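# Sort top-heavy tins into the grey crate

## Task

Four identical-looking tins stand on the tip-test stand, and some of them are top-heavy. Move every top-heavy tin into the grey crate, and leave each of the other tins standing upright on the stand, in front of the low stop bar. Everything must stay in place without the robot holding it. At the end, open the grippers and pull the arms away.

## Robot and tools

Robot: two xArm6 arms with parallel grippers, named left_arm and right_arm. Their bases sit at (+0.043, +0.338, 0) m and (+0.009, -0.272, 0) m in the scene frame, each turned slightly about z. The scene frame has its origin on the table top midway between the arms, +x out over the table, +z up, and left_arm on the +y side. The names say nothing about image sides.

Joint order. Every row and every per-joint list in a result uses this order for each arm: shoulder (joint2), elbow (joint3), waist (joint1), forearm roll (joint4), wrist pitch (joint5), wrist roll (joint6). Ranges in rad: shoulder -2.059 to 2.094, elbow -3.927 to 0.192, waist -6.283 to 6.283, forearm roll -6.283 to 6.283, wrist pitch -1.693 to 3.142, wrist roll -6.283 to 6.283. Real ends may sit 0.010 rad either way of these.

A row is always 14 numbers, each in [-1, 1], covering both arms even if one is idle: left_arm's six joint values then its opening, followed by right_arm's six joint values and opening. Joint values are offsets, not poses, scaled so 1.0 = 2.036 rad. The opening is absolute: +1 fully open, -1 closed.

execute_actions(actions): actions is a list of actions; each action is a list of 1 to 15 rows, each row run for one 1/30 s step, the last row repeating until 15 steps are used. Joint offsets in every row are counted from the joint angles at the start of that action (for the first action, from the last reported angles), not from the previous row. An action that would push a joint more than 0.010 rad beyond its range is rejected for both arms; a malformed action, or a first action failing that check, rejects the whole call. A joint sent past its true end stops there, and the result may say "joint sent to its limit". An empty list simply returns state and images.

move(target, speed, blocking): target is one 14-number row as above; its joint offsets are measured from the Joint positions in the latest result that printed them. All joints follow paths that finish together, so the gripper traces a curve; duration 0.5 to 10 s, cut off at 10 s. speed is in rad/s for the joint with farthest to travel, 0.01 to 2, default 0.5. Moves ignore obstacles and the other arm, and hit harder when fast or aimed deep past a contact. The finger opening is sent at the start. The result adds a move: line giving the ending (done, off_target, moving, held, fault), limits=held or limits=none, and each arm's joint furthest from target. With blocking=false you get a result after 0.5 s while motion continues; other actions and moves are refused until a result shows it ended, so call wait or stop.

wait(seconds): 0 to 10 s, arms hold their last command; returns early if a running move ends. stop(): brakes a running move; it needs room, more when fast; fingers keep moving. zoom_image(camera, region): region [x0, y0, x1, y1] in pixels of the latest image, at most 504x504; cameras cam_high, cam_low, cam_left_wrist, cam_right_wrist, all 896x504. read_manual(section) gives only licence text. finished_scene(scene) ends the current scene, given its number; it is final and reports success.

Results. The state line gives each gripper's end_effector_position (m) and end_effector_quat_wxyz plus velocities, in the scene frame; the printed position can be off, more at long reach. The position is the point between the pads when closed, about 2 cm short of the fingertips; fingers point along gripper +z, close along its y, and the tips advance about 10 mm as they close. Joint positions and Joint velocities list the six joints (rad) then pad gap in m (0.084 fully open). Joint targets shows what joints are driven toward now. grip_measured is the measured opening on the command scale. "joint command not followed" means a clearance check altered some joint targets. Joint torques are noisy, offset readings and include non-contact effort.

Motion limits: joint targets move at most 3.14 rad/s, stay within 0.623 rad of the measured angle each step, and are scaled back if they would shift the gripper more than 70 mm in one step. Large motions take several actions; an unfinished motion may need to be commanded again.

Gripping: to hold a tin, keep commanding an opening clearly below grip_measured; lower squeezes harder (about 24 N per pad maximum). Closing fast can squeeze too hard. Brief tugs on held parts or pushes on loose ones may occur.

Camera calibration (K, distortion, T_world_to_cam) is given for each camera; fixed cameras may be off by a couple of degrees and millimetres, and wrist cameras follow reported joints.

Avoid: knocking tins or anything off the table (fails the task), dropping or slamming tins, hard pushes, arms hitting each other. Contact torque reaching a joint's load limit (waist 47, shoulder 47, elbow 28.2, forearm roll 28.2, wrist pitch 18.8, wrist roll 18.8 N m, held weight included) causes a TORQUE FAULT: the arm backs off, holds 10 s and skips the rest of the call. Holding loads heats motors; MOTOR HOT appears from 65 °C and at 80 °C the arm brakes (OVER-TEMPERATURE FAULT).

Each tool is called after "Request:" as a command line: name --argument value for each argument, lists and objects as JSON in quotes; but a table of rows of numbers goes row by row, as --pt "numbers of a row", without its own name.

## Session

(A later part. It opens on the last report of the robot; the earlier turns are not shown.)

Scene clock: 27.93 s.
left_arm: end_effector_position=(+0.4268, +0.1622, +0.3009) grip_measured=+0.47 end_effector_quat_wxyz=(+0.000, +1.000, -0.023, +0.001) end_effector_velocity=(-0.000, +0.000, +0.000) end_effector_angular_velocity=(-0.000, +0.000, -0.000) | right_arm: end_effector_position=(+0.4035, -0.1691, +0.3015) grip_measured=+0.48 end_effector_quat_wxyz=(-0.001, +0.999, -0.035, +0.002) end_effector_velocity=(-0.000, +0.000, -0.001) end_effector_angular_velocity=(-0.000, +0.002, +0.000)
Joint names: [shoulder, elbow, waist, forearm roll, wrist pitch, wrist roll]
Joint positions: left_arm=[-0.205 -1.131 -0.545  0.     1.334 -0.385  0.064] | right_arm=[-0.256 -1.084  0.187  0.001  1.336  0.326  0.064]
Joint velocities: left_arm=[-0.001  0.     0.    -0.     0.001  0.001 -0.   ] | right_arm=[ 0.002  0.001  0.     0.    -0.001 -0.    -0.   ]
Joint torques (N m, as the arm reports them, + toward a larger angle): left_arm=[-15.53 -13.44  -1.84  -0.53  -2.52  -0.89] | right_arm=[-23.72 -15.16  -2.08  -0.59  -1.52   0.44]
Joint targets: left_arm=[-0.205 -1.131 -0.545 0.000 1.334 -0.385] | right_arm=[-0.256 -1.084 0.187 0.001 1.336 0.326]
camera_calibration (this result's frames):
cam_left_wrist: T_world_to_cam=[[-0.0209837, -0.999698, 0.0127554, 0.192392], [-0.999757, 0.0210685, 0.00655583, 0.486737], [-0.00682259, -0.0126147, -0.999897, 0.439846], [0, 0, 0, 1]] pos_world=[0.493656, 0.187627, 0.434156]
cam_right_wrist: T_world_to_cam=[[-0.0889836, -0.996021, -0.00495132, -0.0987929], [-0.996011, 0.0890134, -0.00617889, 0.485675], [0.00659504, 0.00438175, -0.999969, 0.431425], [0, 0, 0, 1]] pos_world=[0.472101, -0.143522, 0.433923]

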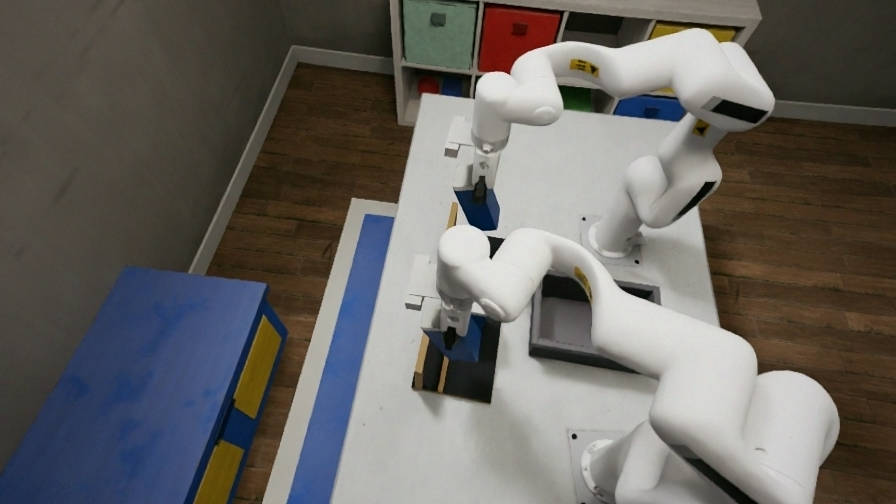

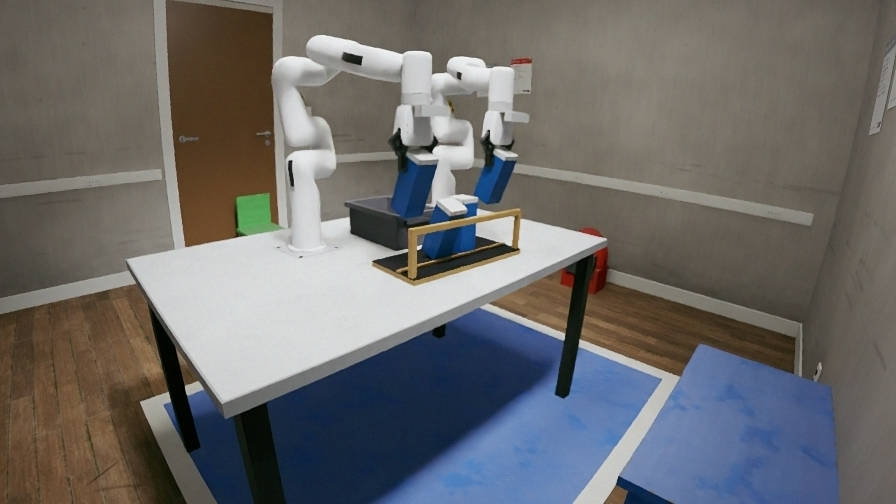

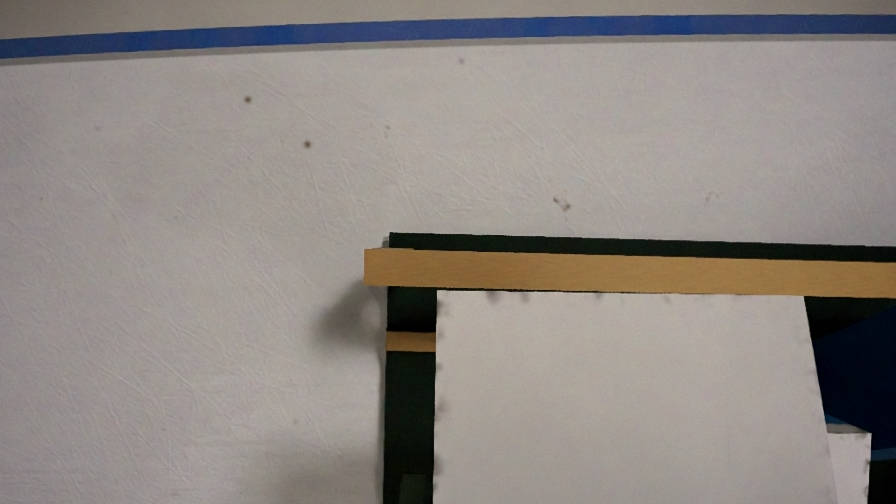

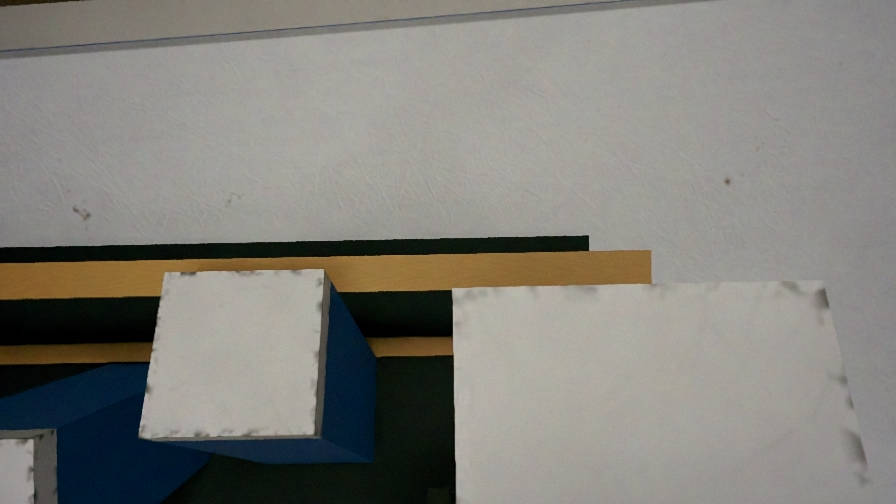

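Request:
move --target '[-0.425,0.364,-0.367,0,-0.168,0.189,-1, 0,0,0,0,0,0.98,-1]' --speed 1.6

Scene clock: 32.37 s.
left_arm: end_effector_position=(+0.1607, +0.0554, +0.2997) grip_measured=+0.47 end_effector_quat_wxyz=(+0.129, +0.809, -0.540, +0.193) end_effector_velocity=(-0.000, +0.000, -0.001) end_effector_angular_velocity=(+0.001, -0.001, -0.002) | right_arm: end_effector_position=(+0.4035, -0.1691, +0.3015) grip_measured=+0.48 end_effector_quat_wxyz=(+0.002, -0.512, +0.859, -0.000) end_effector_velocity=(-0.000, +0.001, +0.000) end_effector_angular_velocity=(+0.000, -0.001, -0.001)
Joint names: [shoulder, elbow, waist, forearm roll, wrist pitch, wrist roll]
Joint positions: left_arm=[-1.07  -0.39  -1.292  0.     0.992 -0.     0.064] | right_arm=[-0.256 -1.084  0.187  0.001  1.336  2.321  0.064]
Joint velocities: left_arm=[-0.002  0.002 -0.001  0.001 -0.     0.001 -0.   ] | right_arm=[-0.    -0.001  0.002  0.     0.     0.002  0.   ]
Joint torques (N m, as the arm reports them, + toward a larger angle): left_arm=[ -2.02 -13.88  -1.79  -0.57  -3.85  -0.79] | right_arm=[-23.59 -15.14  -2.16  -0.63  -1.51   0.49]
Joint targets: left_arm=[-1.070 -0.390 -1.292 0.000 0.992 0.000] | right_arm=[-0.256 -1.084 0.187 0.001 1.336 2.321]
move: done; limits=none; left_arm: farthest joint: the waist, 0.001 radians from its target (0.747 radians at the start); right_arm: farthest joint: the waist, 0.000 radians from its target (0.000 radians at the start)
camera_calibration (this result's frames):
cam_left_wrist: T_world_to_cam=[[-0.916847, -0.398646, 0.0217617, 0.187968], [-0.366222, 0.818066, -0.443452, 0.211891], [0.158978, -0.414547, -0.896034, 0.399934], [0, 0, 0, 1]] pos_world=[0.186356, 0.067383, 0.448227]
cam_right_wrist: T_world_to_cam=[[-0.871236, 0.490833, -0.0055222, 0.46846], [0.490839, 0.87125, 0.000131874, 0.0160894], [0.00487594, -0.00259562, -0.999985, 0.430944], [0, 0, 0, 1]] pos_world=[0.398141, -0.242835, 0.433523]

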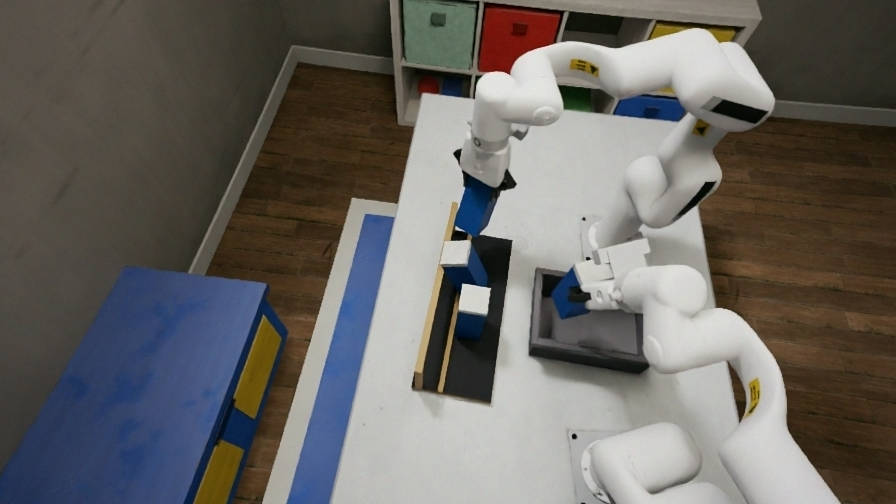

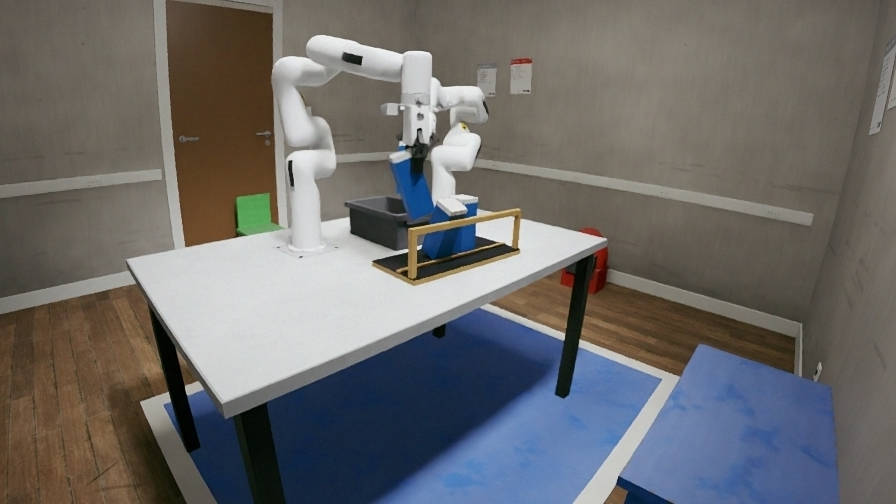

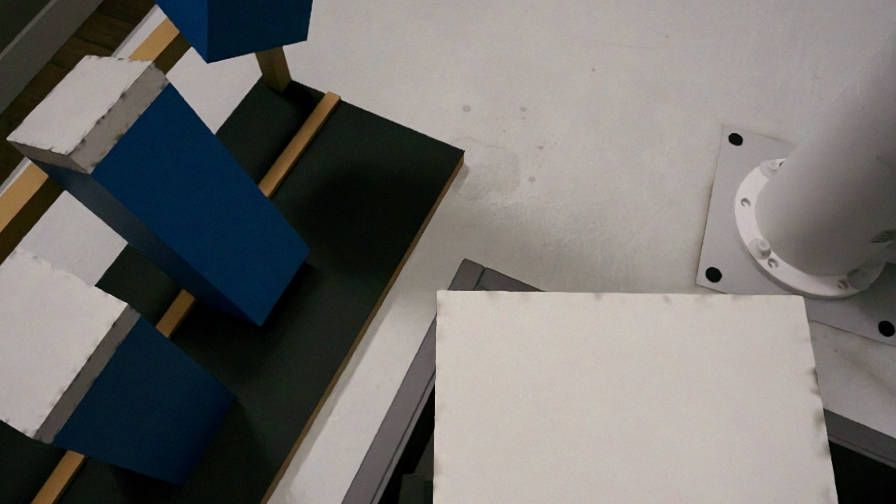

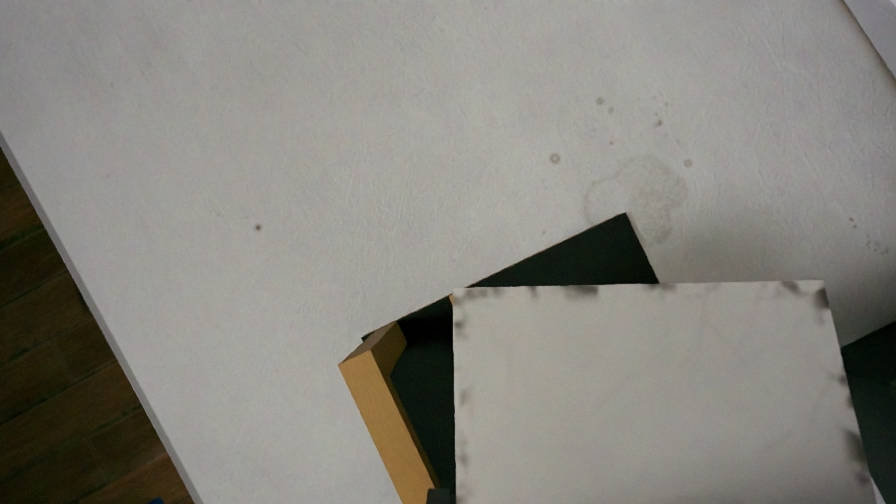

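Request:
move --target '[0.060,0.187,0,0,-0.248,0,-1, -0.049,0.032,0,0,0.215,0.403,-1]' --speed 0.9

Request:
execute_actions --actions '[[[0,0,0,0,0,0,1, 0,0,0,0,0,0,-1]]]'

Request:
move --target '[-0.060,-0.187,0,0,0.248,0,1, 0,0,0,0,0,0,-1]' --speed 1.2

Scene clock: 34.73 s.
left_arm: end_effector_position=(+0.1608, +0.0551, +0.1531) grip_measured=+0.47 end_effector_quat_wxyz=(+0.129, +0.809, -0.540, +0.194) end_effector_velocity=(-0.000, +0.001, -0.001) end_effector_angular_velocity=(+0.002, +0.001, +0.000) | right_arm: end_effector_position=(+0.2745, -0.2028, +0.3001) grip_measured=+0.48 end_effector_quat_wxyz=(-0.197, -0.125, +0.972, -0.025) end_effector_velocity=(-0.000, -0.000, +0.000) end_effector_angular_velocity=(-0.002, +0.000, -0.002)
Joint names: [shoulder, elbow, waist, forearm roll, wrist pitch, wrist roll]
Joint positions: left_arm=[-0.948 -0.01  -1.292  0.     0.487 -0.     0.064] | right_arm=[-0.355 -1.019  0.187  0.001  1.773  3.141  0.064]
Joint velocities: left_arm=[ 0.     0.003 -0.    -0.    -0.001 -0.     0.   ] | right_arm=[-0.001 -0.     0.    -0.001  0.002  0.003 -0.   ]
Joint torques (N m, as the arm reports them, + toward a larger angle): left_arm=[ -2.95 -13.31  -2.01  -0.33  -3.88  -0.8 ] | right_arm=[-18.91 -14.    -2.18  -0.8   -0.35   0.45]
Joint targets: left_arm=[-0.948 -0.010 -1.292 0.000 0.487 -0.000] | right_arm=[-0.355 -1.019 0.187 0.001 1.773 3.141]
move: done; limits=none; left_arm: farthest joint: the elbow, 0.001 radians from its target (0.381 radians at the start); right_arm: farthest joint: the wrist pitch, 0.001 radians from its target (0.438 radians at the start)
camera_calibration (this result's frames):
cam_left_wrist: T_world_to_cam=[[-0.916909, -0.398499, 0.0218439, 0.191114], [-0.365742, 0.817113, -0.445601, 0.147447], [0.159722, -0.416565, -0.894965, 0.268329], [0, 0, 0, 1]] pos_world=[0.186303, 0.0674545, 0.301673]
cam_right_wrist: T_world_to_cam=[[-0.237997, 0.971221, -0.00938494, 0.297359], [0.89472, 0.21547, -0.391213, -0.0175941], [-0.377932, -0.101505, -0.920252, 0.491206], [0, 0, 0, 1]] pos_world=[0.272155, -0.235151, 0.447941]

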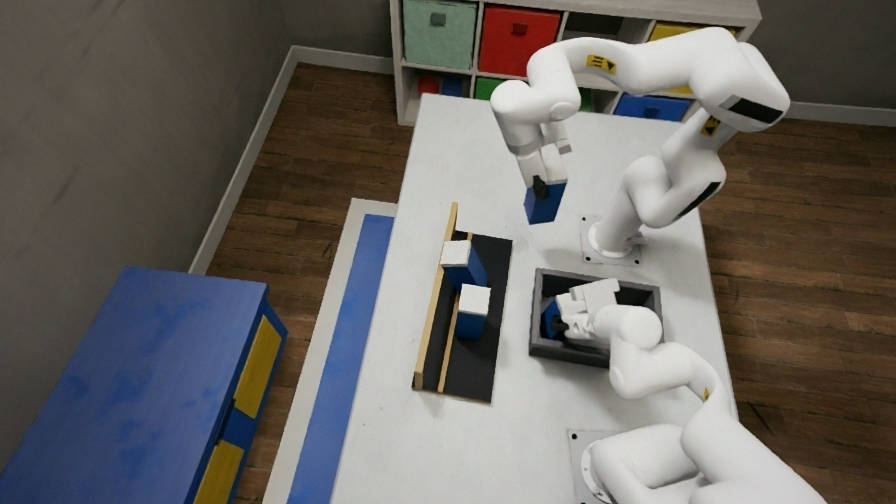

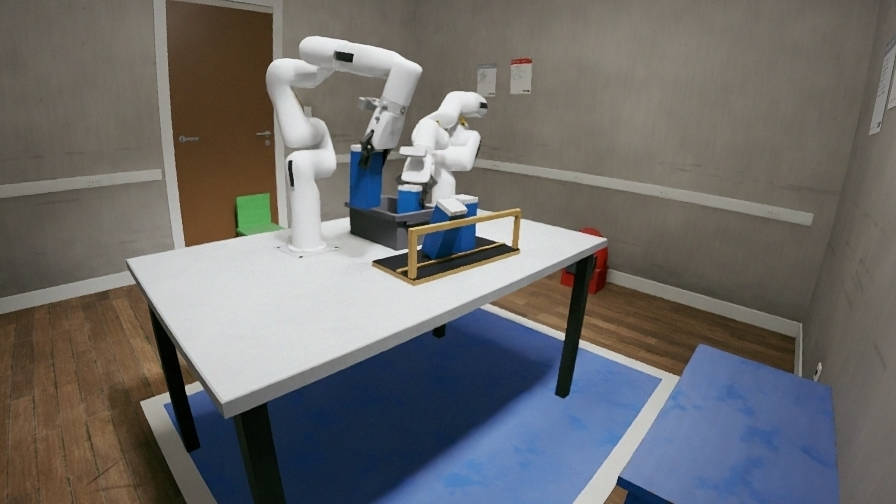

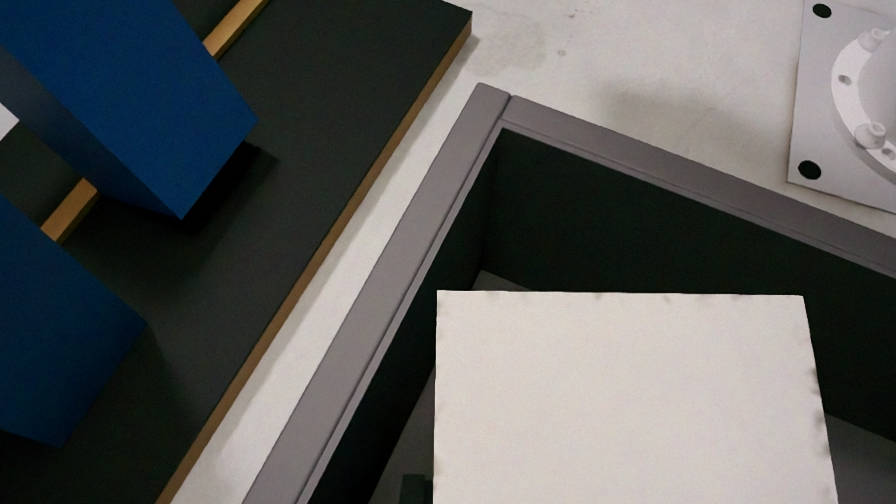

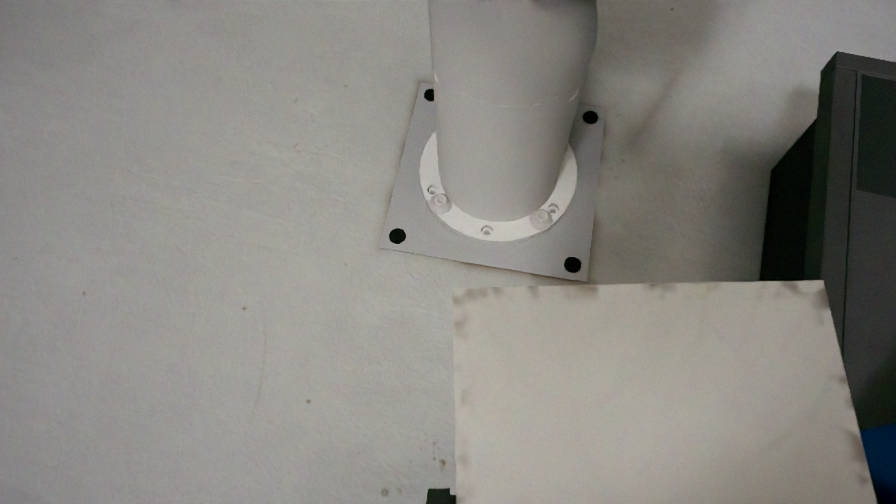

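Scene clock: 35.23 s.
left_arm: end_effector_position=(+0.1608, +0.0550, +0.1533) grip_measured=+1.00 end_effector_quat_wxyz=(+0.129, +0.809, -0.540, +0.194) end_effector_velocity=(-0.000, +0.001, -0.001) end_effector_angular_velocity=(+0.003, +0.001, +0.001) | right_arm: end_effector_position=(+0.2745, -0.2028, +0.3001) grip_measured=+0.48 end_effector_quat_wxyz=(-0.197, -0.125, +0.972, -0.025) end_effector_velocity=(-0.000, +0.000, -0.000) end_effector_angular_velocity=(+0.001, +0.001, -0.000)
Joint names: [shoulder, elbow, waist, forearm roll, wrist pitch, wrist roll]
Joint positions: left_arm=[-0.948 -0.01  -1.292  0.     0.487 -0.     0.084] | right_arm=[-0.355 -1.019  0.187  0.001  1.773  3.141  0.064]
Joint velocities: left_arm=[ 0.     0.002  0.     0.     0.001 -0.     0.   ] | right_arm=[ 0.     0.     0.     0.001 -0.     0.     0.   ]
Joint torques (N m, as the arm reports them, + toward a larger angle): left_arm=[ -2.12 -12.28  -2.11  -0.5   -3.12  -0.9 ] | right_arm=[-19.   -13.95  -2.19  -0.64  -0.39   0.41]
Joint targets: left_arm=[-0.948 -0.010 -1.292 0.000 0.487 -0.000] | right_arm=[-0.355 -1.019 0.187 0.001 1.773 3.141]
camera_calibration (this result's frames):
cam_left_wrist: T_world_to_cam=[[-0.916912, -0.398492, 0.021849, 0.191109], [-0.365688, 0.816983, -0.445882, 0.147605], [0.15983, -0.416824, -0.894825, 0.268375], [0, 0, 0, 1]] pos_world=[0.186313, 0.0674298, 0.301788]
cam_right_wrist: T_world_to_cam=[[-0.237997, 0.97122, -0.00938474, 0.297359], [0.89472, 0.215471, -0.391214, -0.0175943], [-0.377933, -0.101505, -0.920252, 0.491206], [0, 0, 0, 1]] pos_world=[0.272156, -0.235151, 0.447941]

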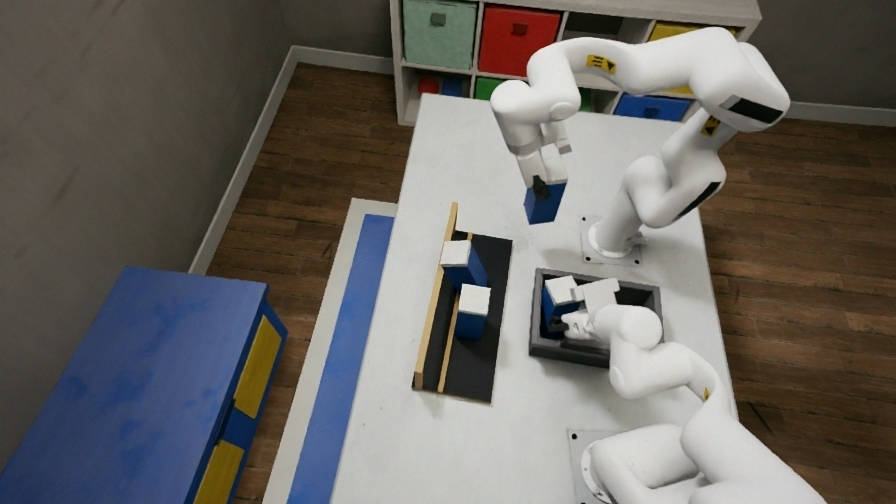

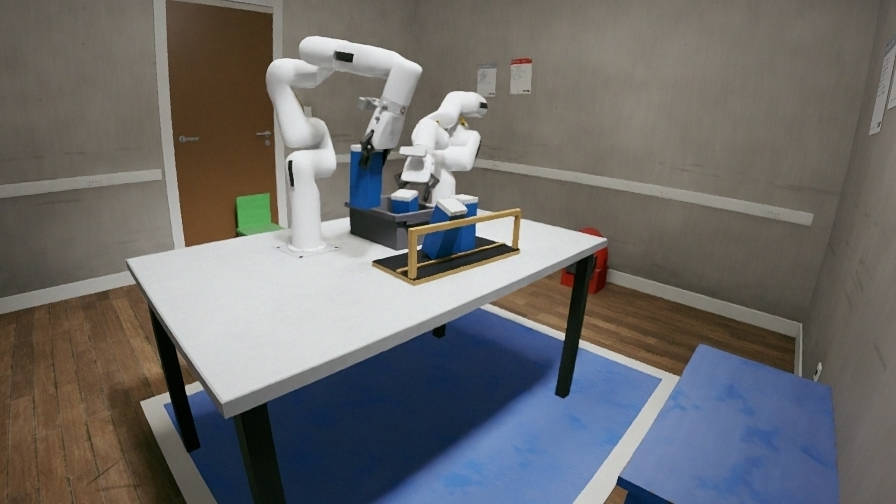

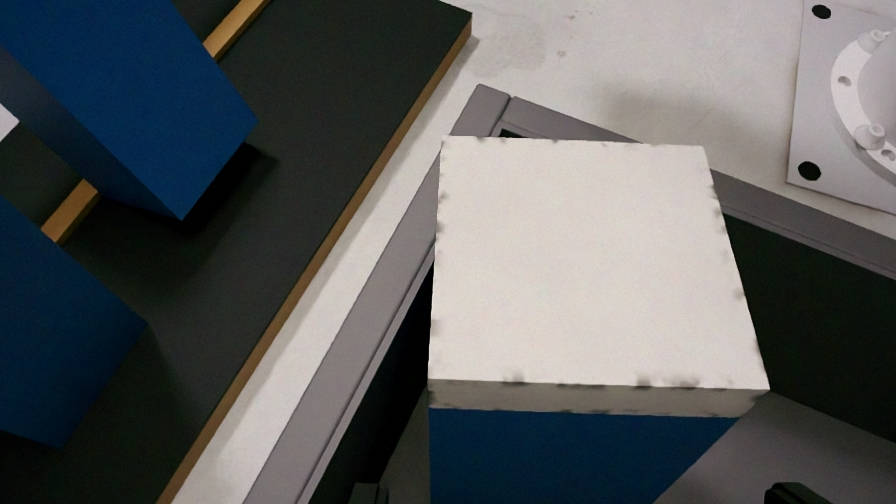

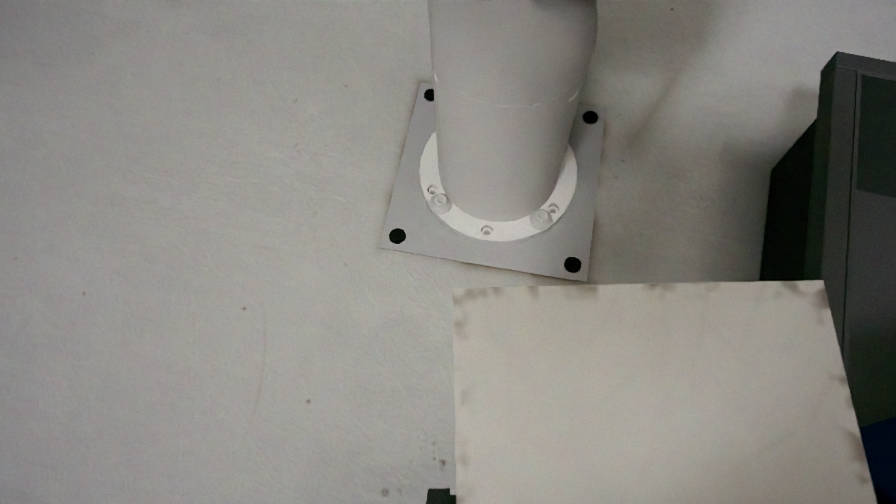

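Scene clock: 36.47 s.
left_arm: end_effector_position=(+0.1607, +0.0553, +0.2997) grip_measured=+1.00 end_effector_quat_wxyz=(+0.129, +0.809, -0.540, +0.193) end_effector_velocity=(-0.000, -0.000, +0.001) end_effector_angular_velocity=(-0.002, -0.000, -0.001) | right_arm: end_effector_position=(+0.2745, -0.2028, +0.3001) grip_measured=+0.48 end_effector_quat_wxyz=(-0.197, -0.125, +0.972, -0.025) end_effector_velocity=(-0.000, -0.000, +0.001) end_effector_angular_velocity=(+0.000, -0.001, -0.001)
Joint names: [shoulder, elbow, waist, forearm roll, wrist pitch, wrist roll]
Joint positions: left_arm=[-1.07  -0.39  -1.292  0.     0.992 -0.     0.084] | right_arm=[-0.355 -1.019  0.187  0.001  1.773  3.141  0.064]
Joint velocities: left_arm=[-0.001 -0.003 -0.001 -0.     0.002 -0.    -0.   ] | right_arm=[-0.002 -0.    -0.     0.     0.001  0.     0.   ]
Joint torques (N m, as the arm reports them, + toward a larger angle): left_arm=[ -1.07 -12.63  -1.62  -0.5   -3.05  -0.93] | right_arm=[-19.1  -13.96  -2.01  -0.68  -0.44   0.45]
Joint targets: left_arm=[-1.070 -0.391 -1.292 0.000 0.992 -0.000] | right_arm=[-0.355 -1.019 0.187 0.001 1.773 3.141]
move: done; limits=none; left_arm: farthest joint: the waist, 0.000 radians from its target (0.000 radians at the start); right_arm: farthest joint: the waist, 0.000 radians from its target (0.000 radians at the start)
camera_calibration (this result's frames):
cam_left_wrist: T_world_to_cam=[[-0.916848, -0.398643, 0.0217626, 0.187967], [-0.366198, 0.818013, -0.44357, 0.211959], [0.159024, -0.414656, -0.895976, 0.399924], [0, 0, 0, 1]] pos_world=[0.186358, 0.0673771, 0.44825]
cam_right_wrist: T_world_to_cam=[[-0.237998, 0.97122, -0.00938471, 0.297359], [0.89472, 0.215471, -0.391214, -0.0175942], [-0.377933, -0.101505, -0.920252, 0.491206], [0, 0, 0, 1]] pos_world=[0.272156, -0.235151, 0.447941]

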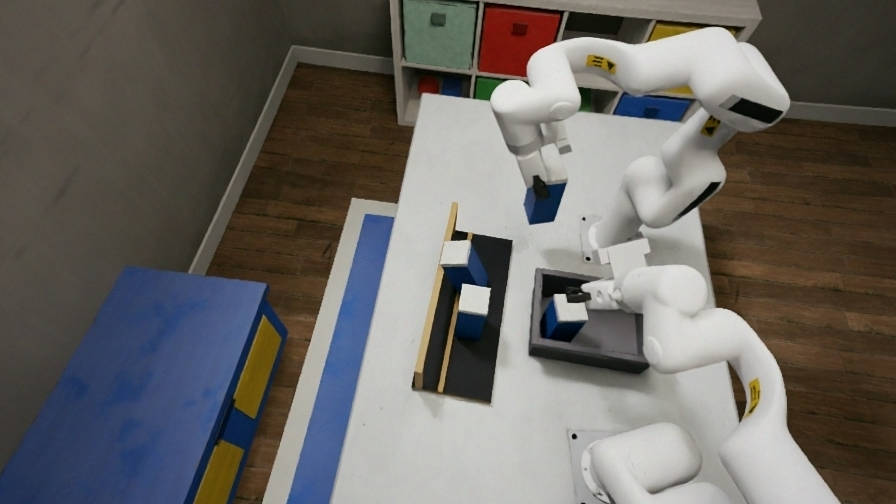

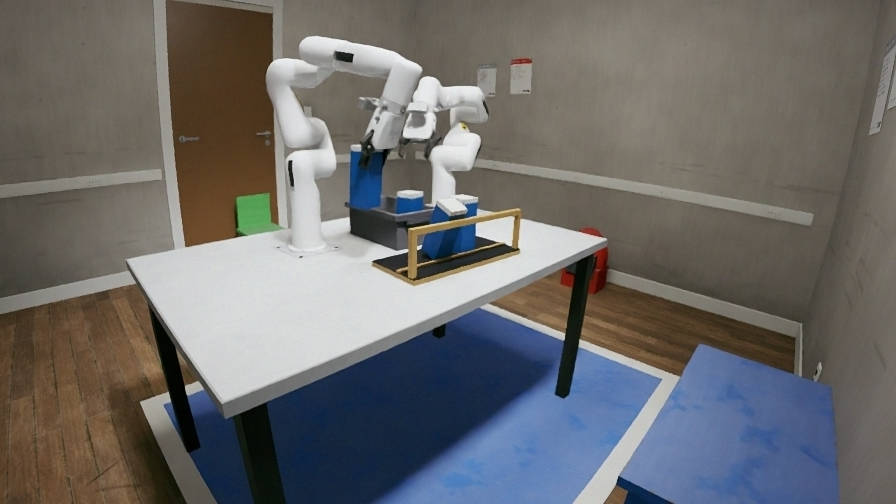

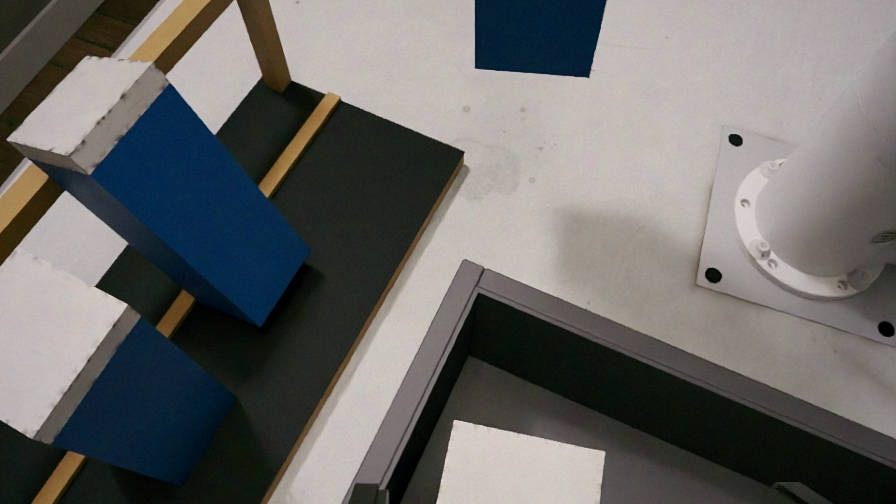

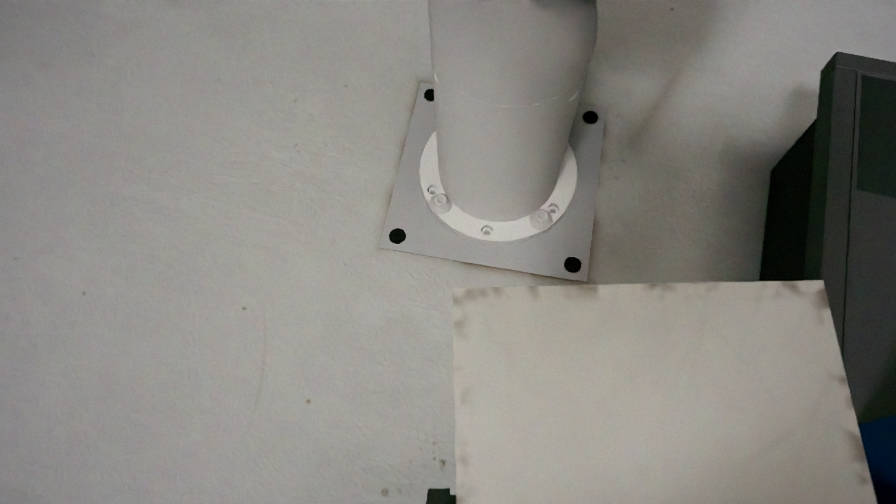

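Request:
move --target '[0.633,-0.548,0.176,0,0.145,-0.367,1, 0,0,0,0,0,0,-1]' --speed 1.8

Request:
move --target '[0,0,0,0,0,0,1, 0,0,0.608,0,0,0,-1]' --speed 1.6

Scene clock: 39.73 s.
left_arm: end_effector_position=(+0.4122, -0.0565, +0.2605) grip_measured=+1.00 end_effector_quat_wxyz=(+0.000, +0.999, -0.036, +0.000) end_effector_velocity=(+0.000, +0.000, -0.002) end_effector_angular_velocity=(+0.003, +0.003, +0.001) | right_arm: end_effector_position=(+0.2745, -0.2028, +0.3001) grip_measured=+0.48 end_effector_quat_wxyz=(-0.197, -0.125, +0.972, -0.025) end_effector_velocity=(+0.000, +0.000, -0.000) end_effector_angular_velocity=(+0.001, -0.001, -0.000)
Joint names: [shoulder, elbow, waist, forearm roll, wrist pitch, wrist roll]
Joint positions: left_arm=[ 0.218 -1.506 -0.933  0.     1.287 -0.747  0.084] | right_arm=[-0.355 -1.019  0.187  0.001  1.773  3.141  0.064]
Joint velocities: left_arm=[ 0.004 -0.     0.    -0.     0.    -0.001  0.   ] | right_arm=[-0.     0.001 -0.     0.001 -0.001 -0.     0.   ]
Joint torques (N m, as the arm reports them, + toward a larger angle): left_arm=[-22.15 -12.42  -1.81  -0.53  -2.09  -0.84] | right_arm=[-19.08 -13.99  -2.15  -0.6   -0.36   0.44]
Joint targets: left_arm=[0.219 -1.506 -0.933 0.000 1.287 -0.747] | right_arm=[-0.355 -1.019 0.187 0.001 1.773 3.141]
move: done; limits=none; left_arm: farthest joint: the shoulder, 0.001 radians from its target (1.289 radians at the start); right_arm: farthest joint: the waist, 0.000 radians from its target (0.000 radians at the start)
camera_calibration (this result's frames):
cam_left_wrist: T_world_to_cam=[[-0.0473969, -0.9988, 0.0123609, -0.0150139], [-0.998839, 0.0474981, 0.00802658, 0.477781], [-0.00860406, -0.0119661, -0.999891, 0.397389], [0, 0, 0, 1]] pos_world=[0.479934, -0.0329344, 0.393697]
cam_right_wrist: T_world_to_cam=[[-0.237998, 0.97122, -0.00938471, 0.297359], [0.89472, 0.215471, -0.391214, -0.0175943], [-0.377933, -0.101505, -0.920252, 0.491206], [0, 0, 0, 1]] pos_world=[0.272156, -0.235151, 0.447941]

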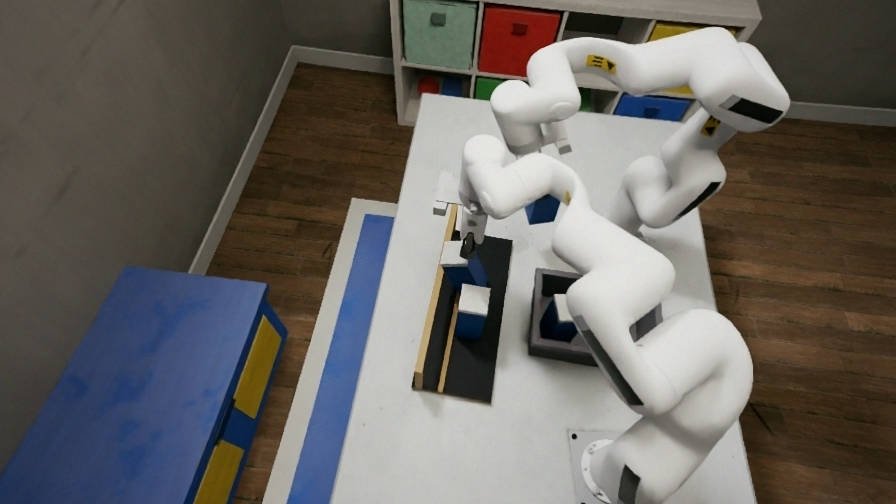

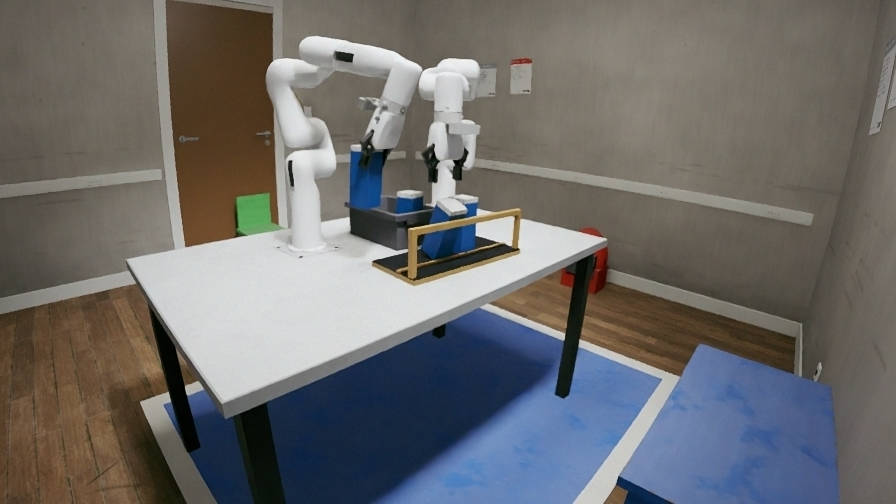

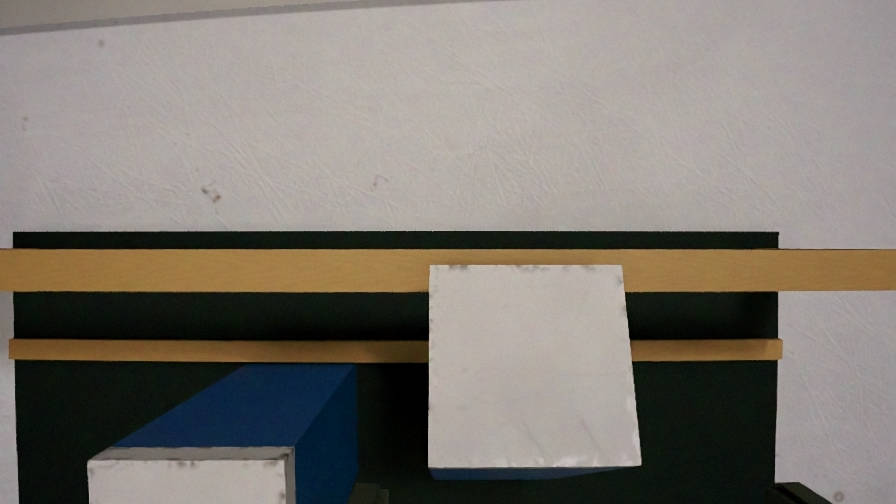

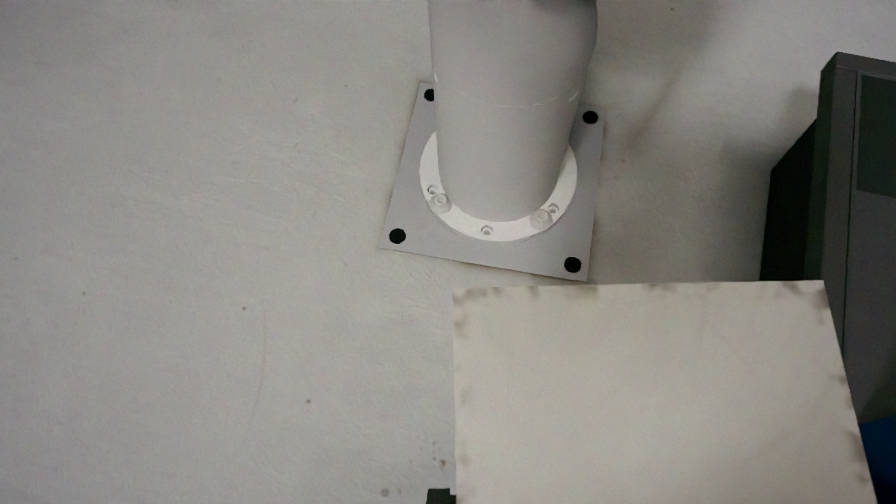

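Scene clock: 41.03 s.
left_arm: end_effector_position=(+0.4122, -0.0565, +0.2605) grip_measured=+1.00 end_effector_quat_wxyz=(+0.000, +0.999, -0.036, +0.000) end_effector_velocity=(+0.000, +0.000, -0.000) end_effector_angular_velocity=(+0.001, +0.000, -0.000) | right_arm: end_effector_position=(+0.2701, -0.1880, +0.3001) grip_measured=+0.48 end_effector_quat_wxyz=(-0.196, -0.153, +0.968, -0.031) end_effector_velocity=(+0.000, +0.000, +0.000) end_effector_angular_velocity=(+0.001, -0.000, +0.002)
Joint names: [shoulder, elbow, waist, forearm roll, wrist pitch, wrist roll]
Joint positions: left_arm=[ 0.218 -1.506 -0.933  0.     1.287 -0.747  0.084] | right_arm=[-0.355 -1.019  0.243  0.     1.773  3.141  0.064]
Joint velocities: left_arm=[-0.  0.  0.  0.  0.  0. -0.] | right_arm=[-0.    -0.     0.001  0.    -0.    -0.001  0.   ]
Joint torques (N m, as the arm reports them, + toward a larger angle): left_arm=[-22.42 -12.38  -2.13  -0.66  -2.15  -0.9 ] | right_arm=[-19.14 -13.97  -2.13  -0.57  -0.36   0.41]
Joint targets: left_arm=[0.218 -1.506 -0.933 0.000 1.287 -0.747] | right_arm=[-0.355 -1.019 0.243 0.000 1.773 3.141]
move: held (right_arm); limits=held; held on 31 of 39 steps (right_arm), including the last (right_arm); left_arm: farthest joint: the waist, 0.000 radians from its target (0.000 radians at the start); right_arm: farthest joint: the waist, 1.181 radians from its target (1.238 radians at the start)
joint command not followed: on one or more control steps a check withheld the commanded joint targets of the right arm, and it was not sent them on those steps. On the call's last step the targets were still withheld.
cause: the commanded joint targets would bring a part of the robot too close to another arm (a part of this arm just beyond the wrist pitch and a part of the other arm just beyond the forearm roll); next, command targets that bring no part of the robot closer to that arm.
camera_calibration (this result's frames):
cam_left_wrist: T_world_to_cam=[[-0.047397, -0.9988, 0.0123609, -0.0150139], [-0.998839, 0.0474982, 0.00802656, 0.477781], [-0.00860405, -0.0119662, -0.999891, 0.397389], [0, 0, 0, 1]] pos_world=[0.479934, -0.0329344, 0.393697]
cam_right_wrist: T_world_to_cam=[[-0.292516, 0.956212, -0.00963614, 0.293916], [0.881138, 0.265608, -0.391214, -0.00383478], [-0.371524, -0.122927, -0.920249, 0.48531], [0, 0, 0, 1]] pos_world=[0.269659, -0.22037, 0.447939]

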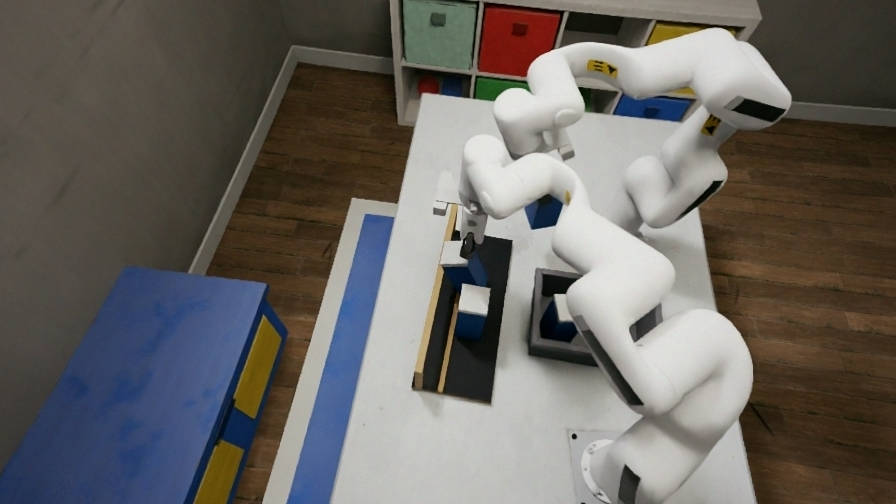

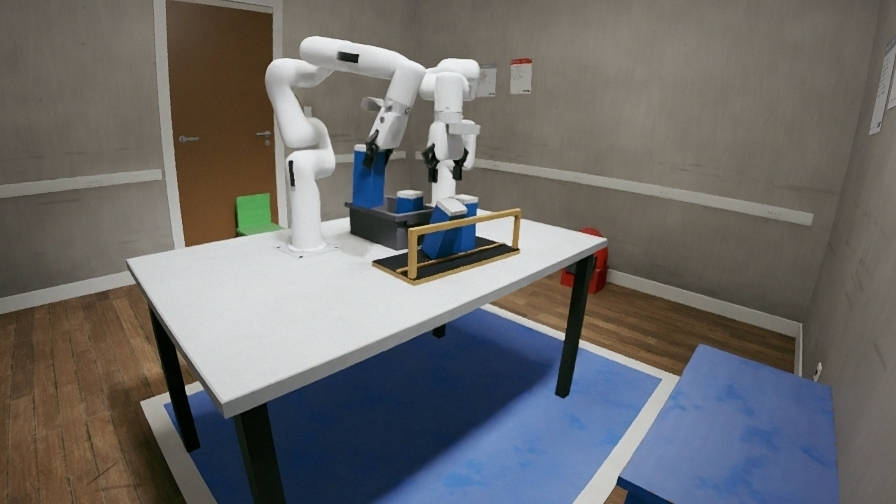

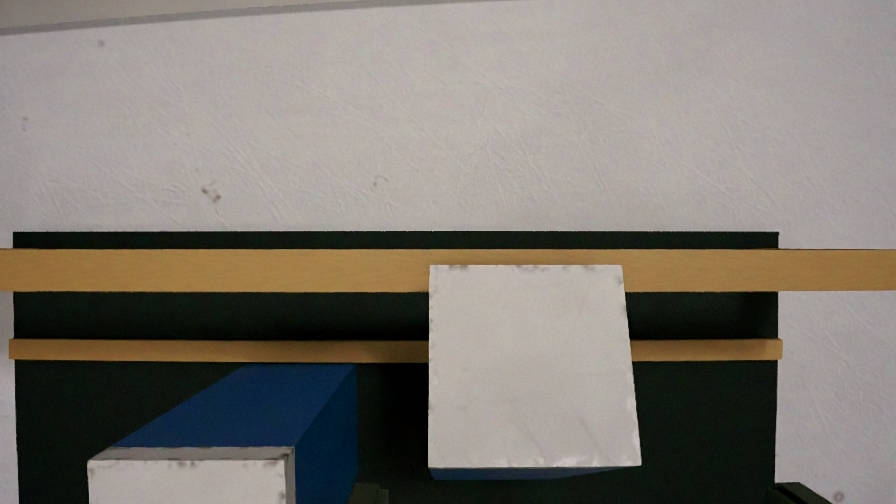

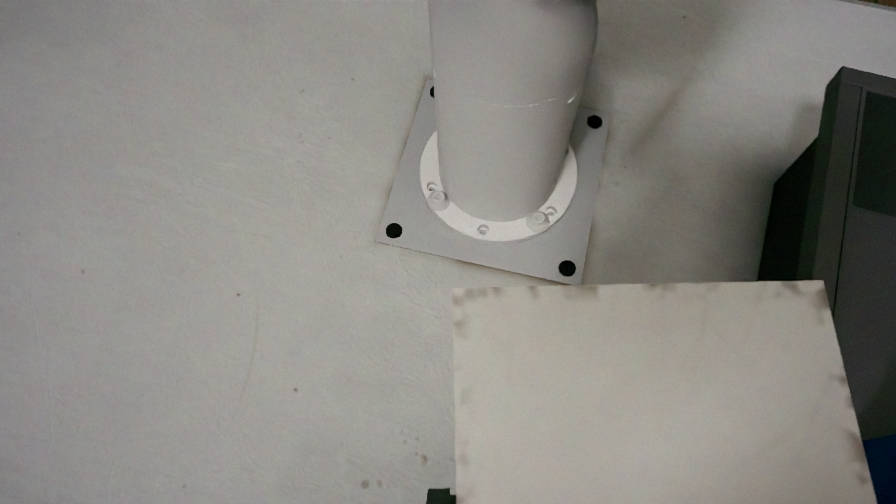

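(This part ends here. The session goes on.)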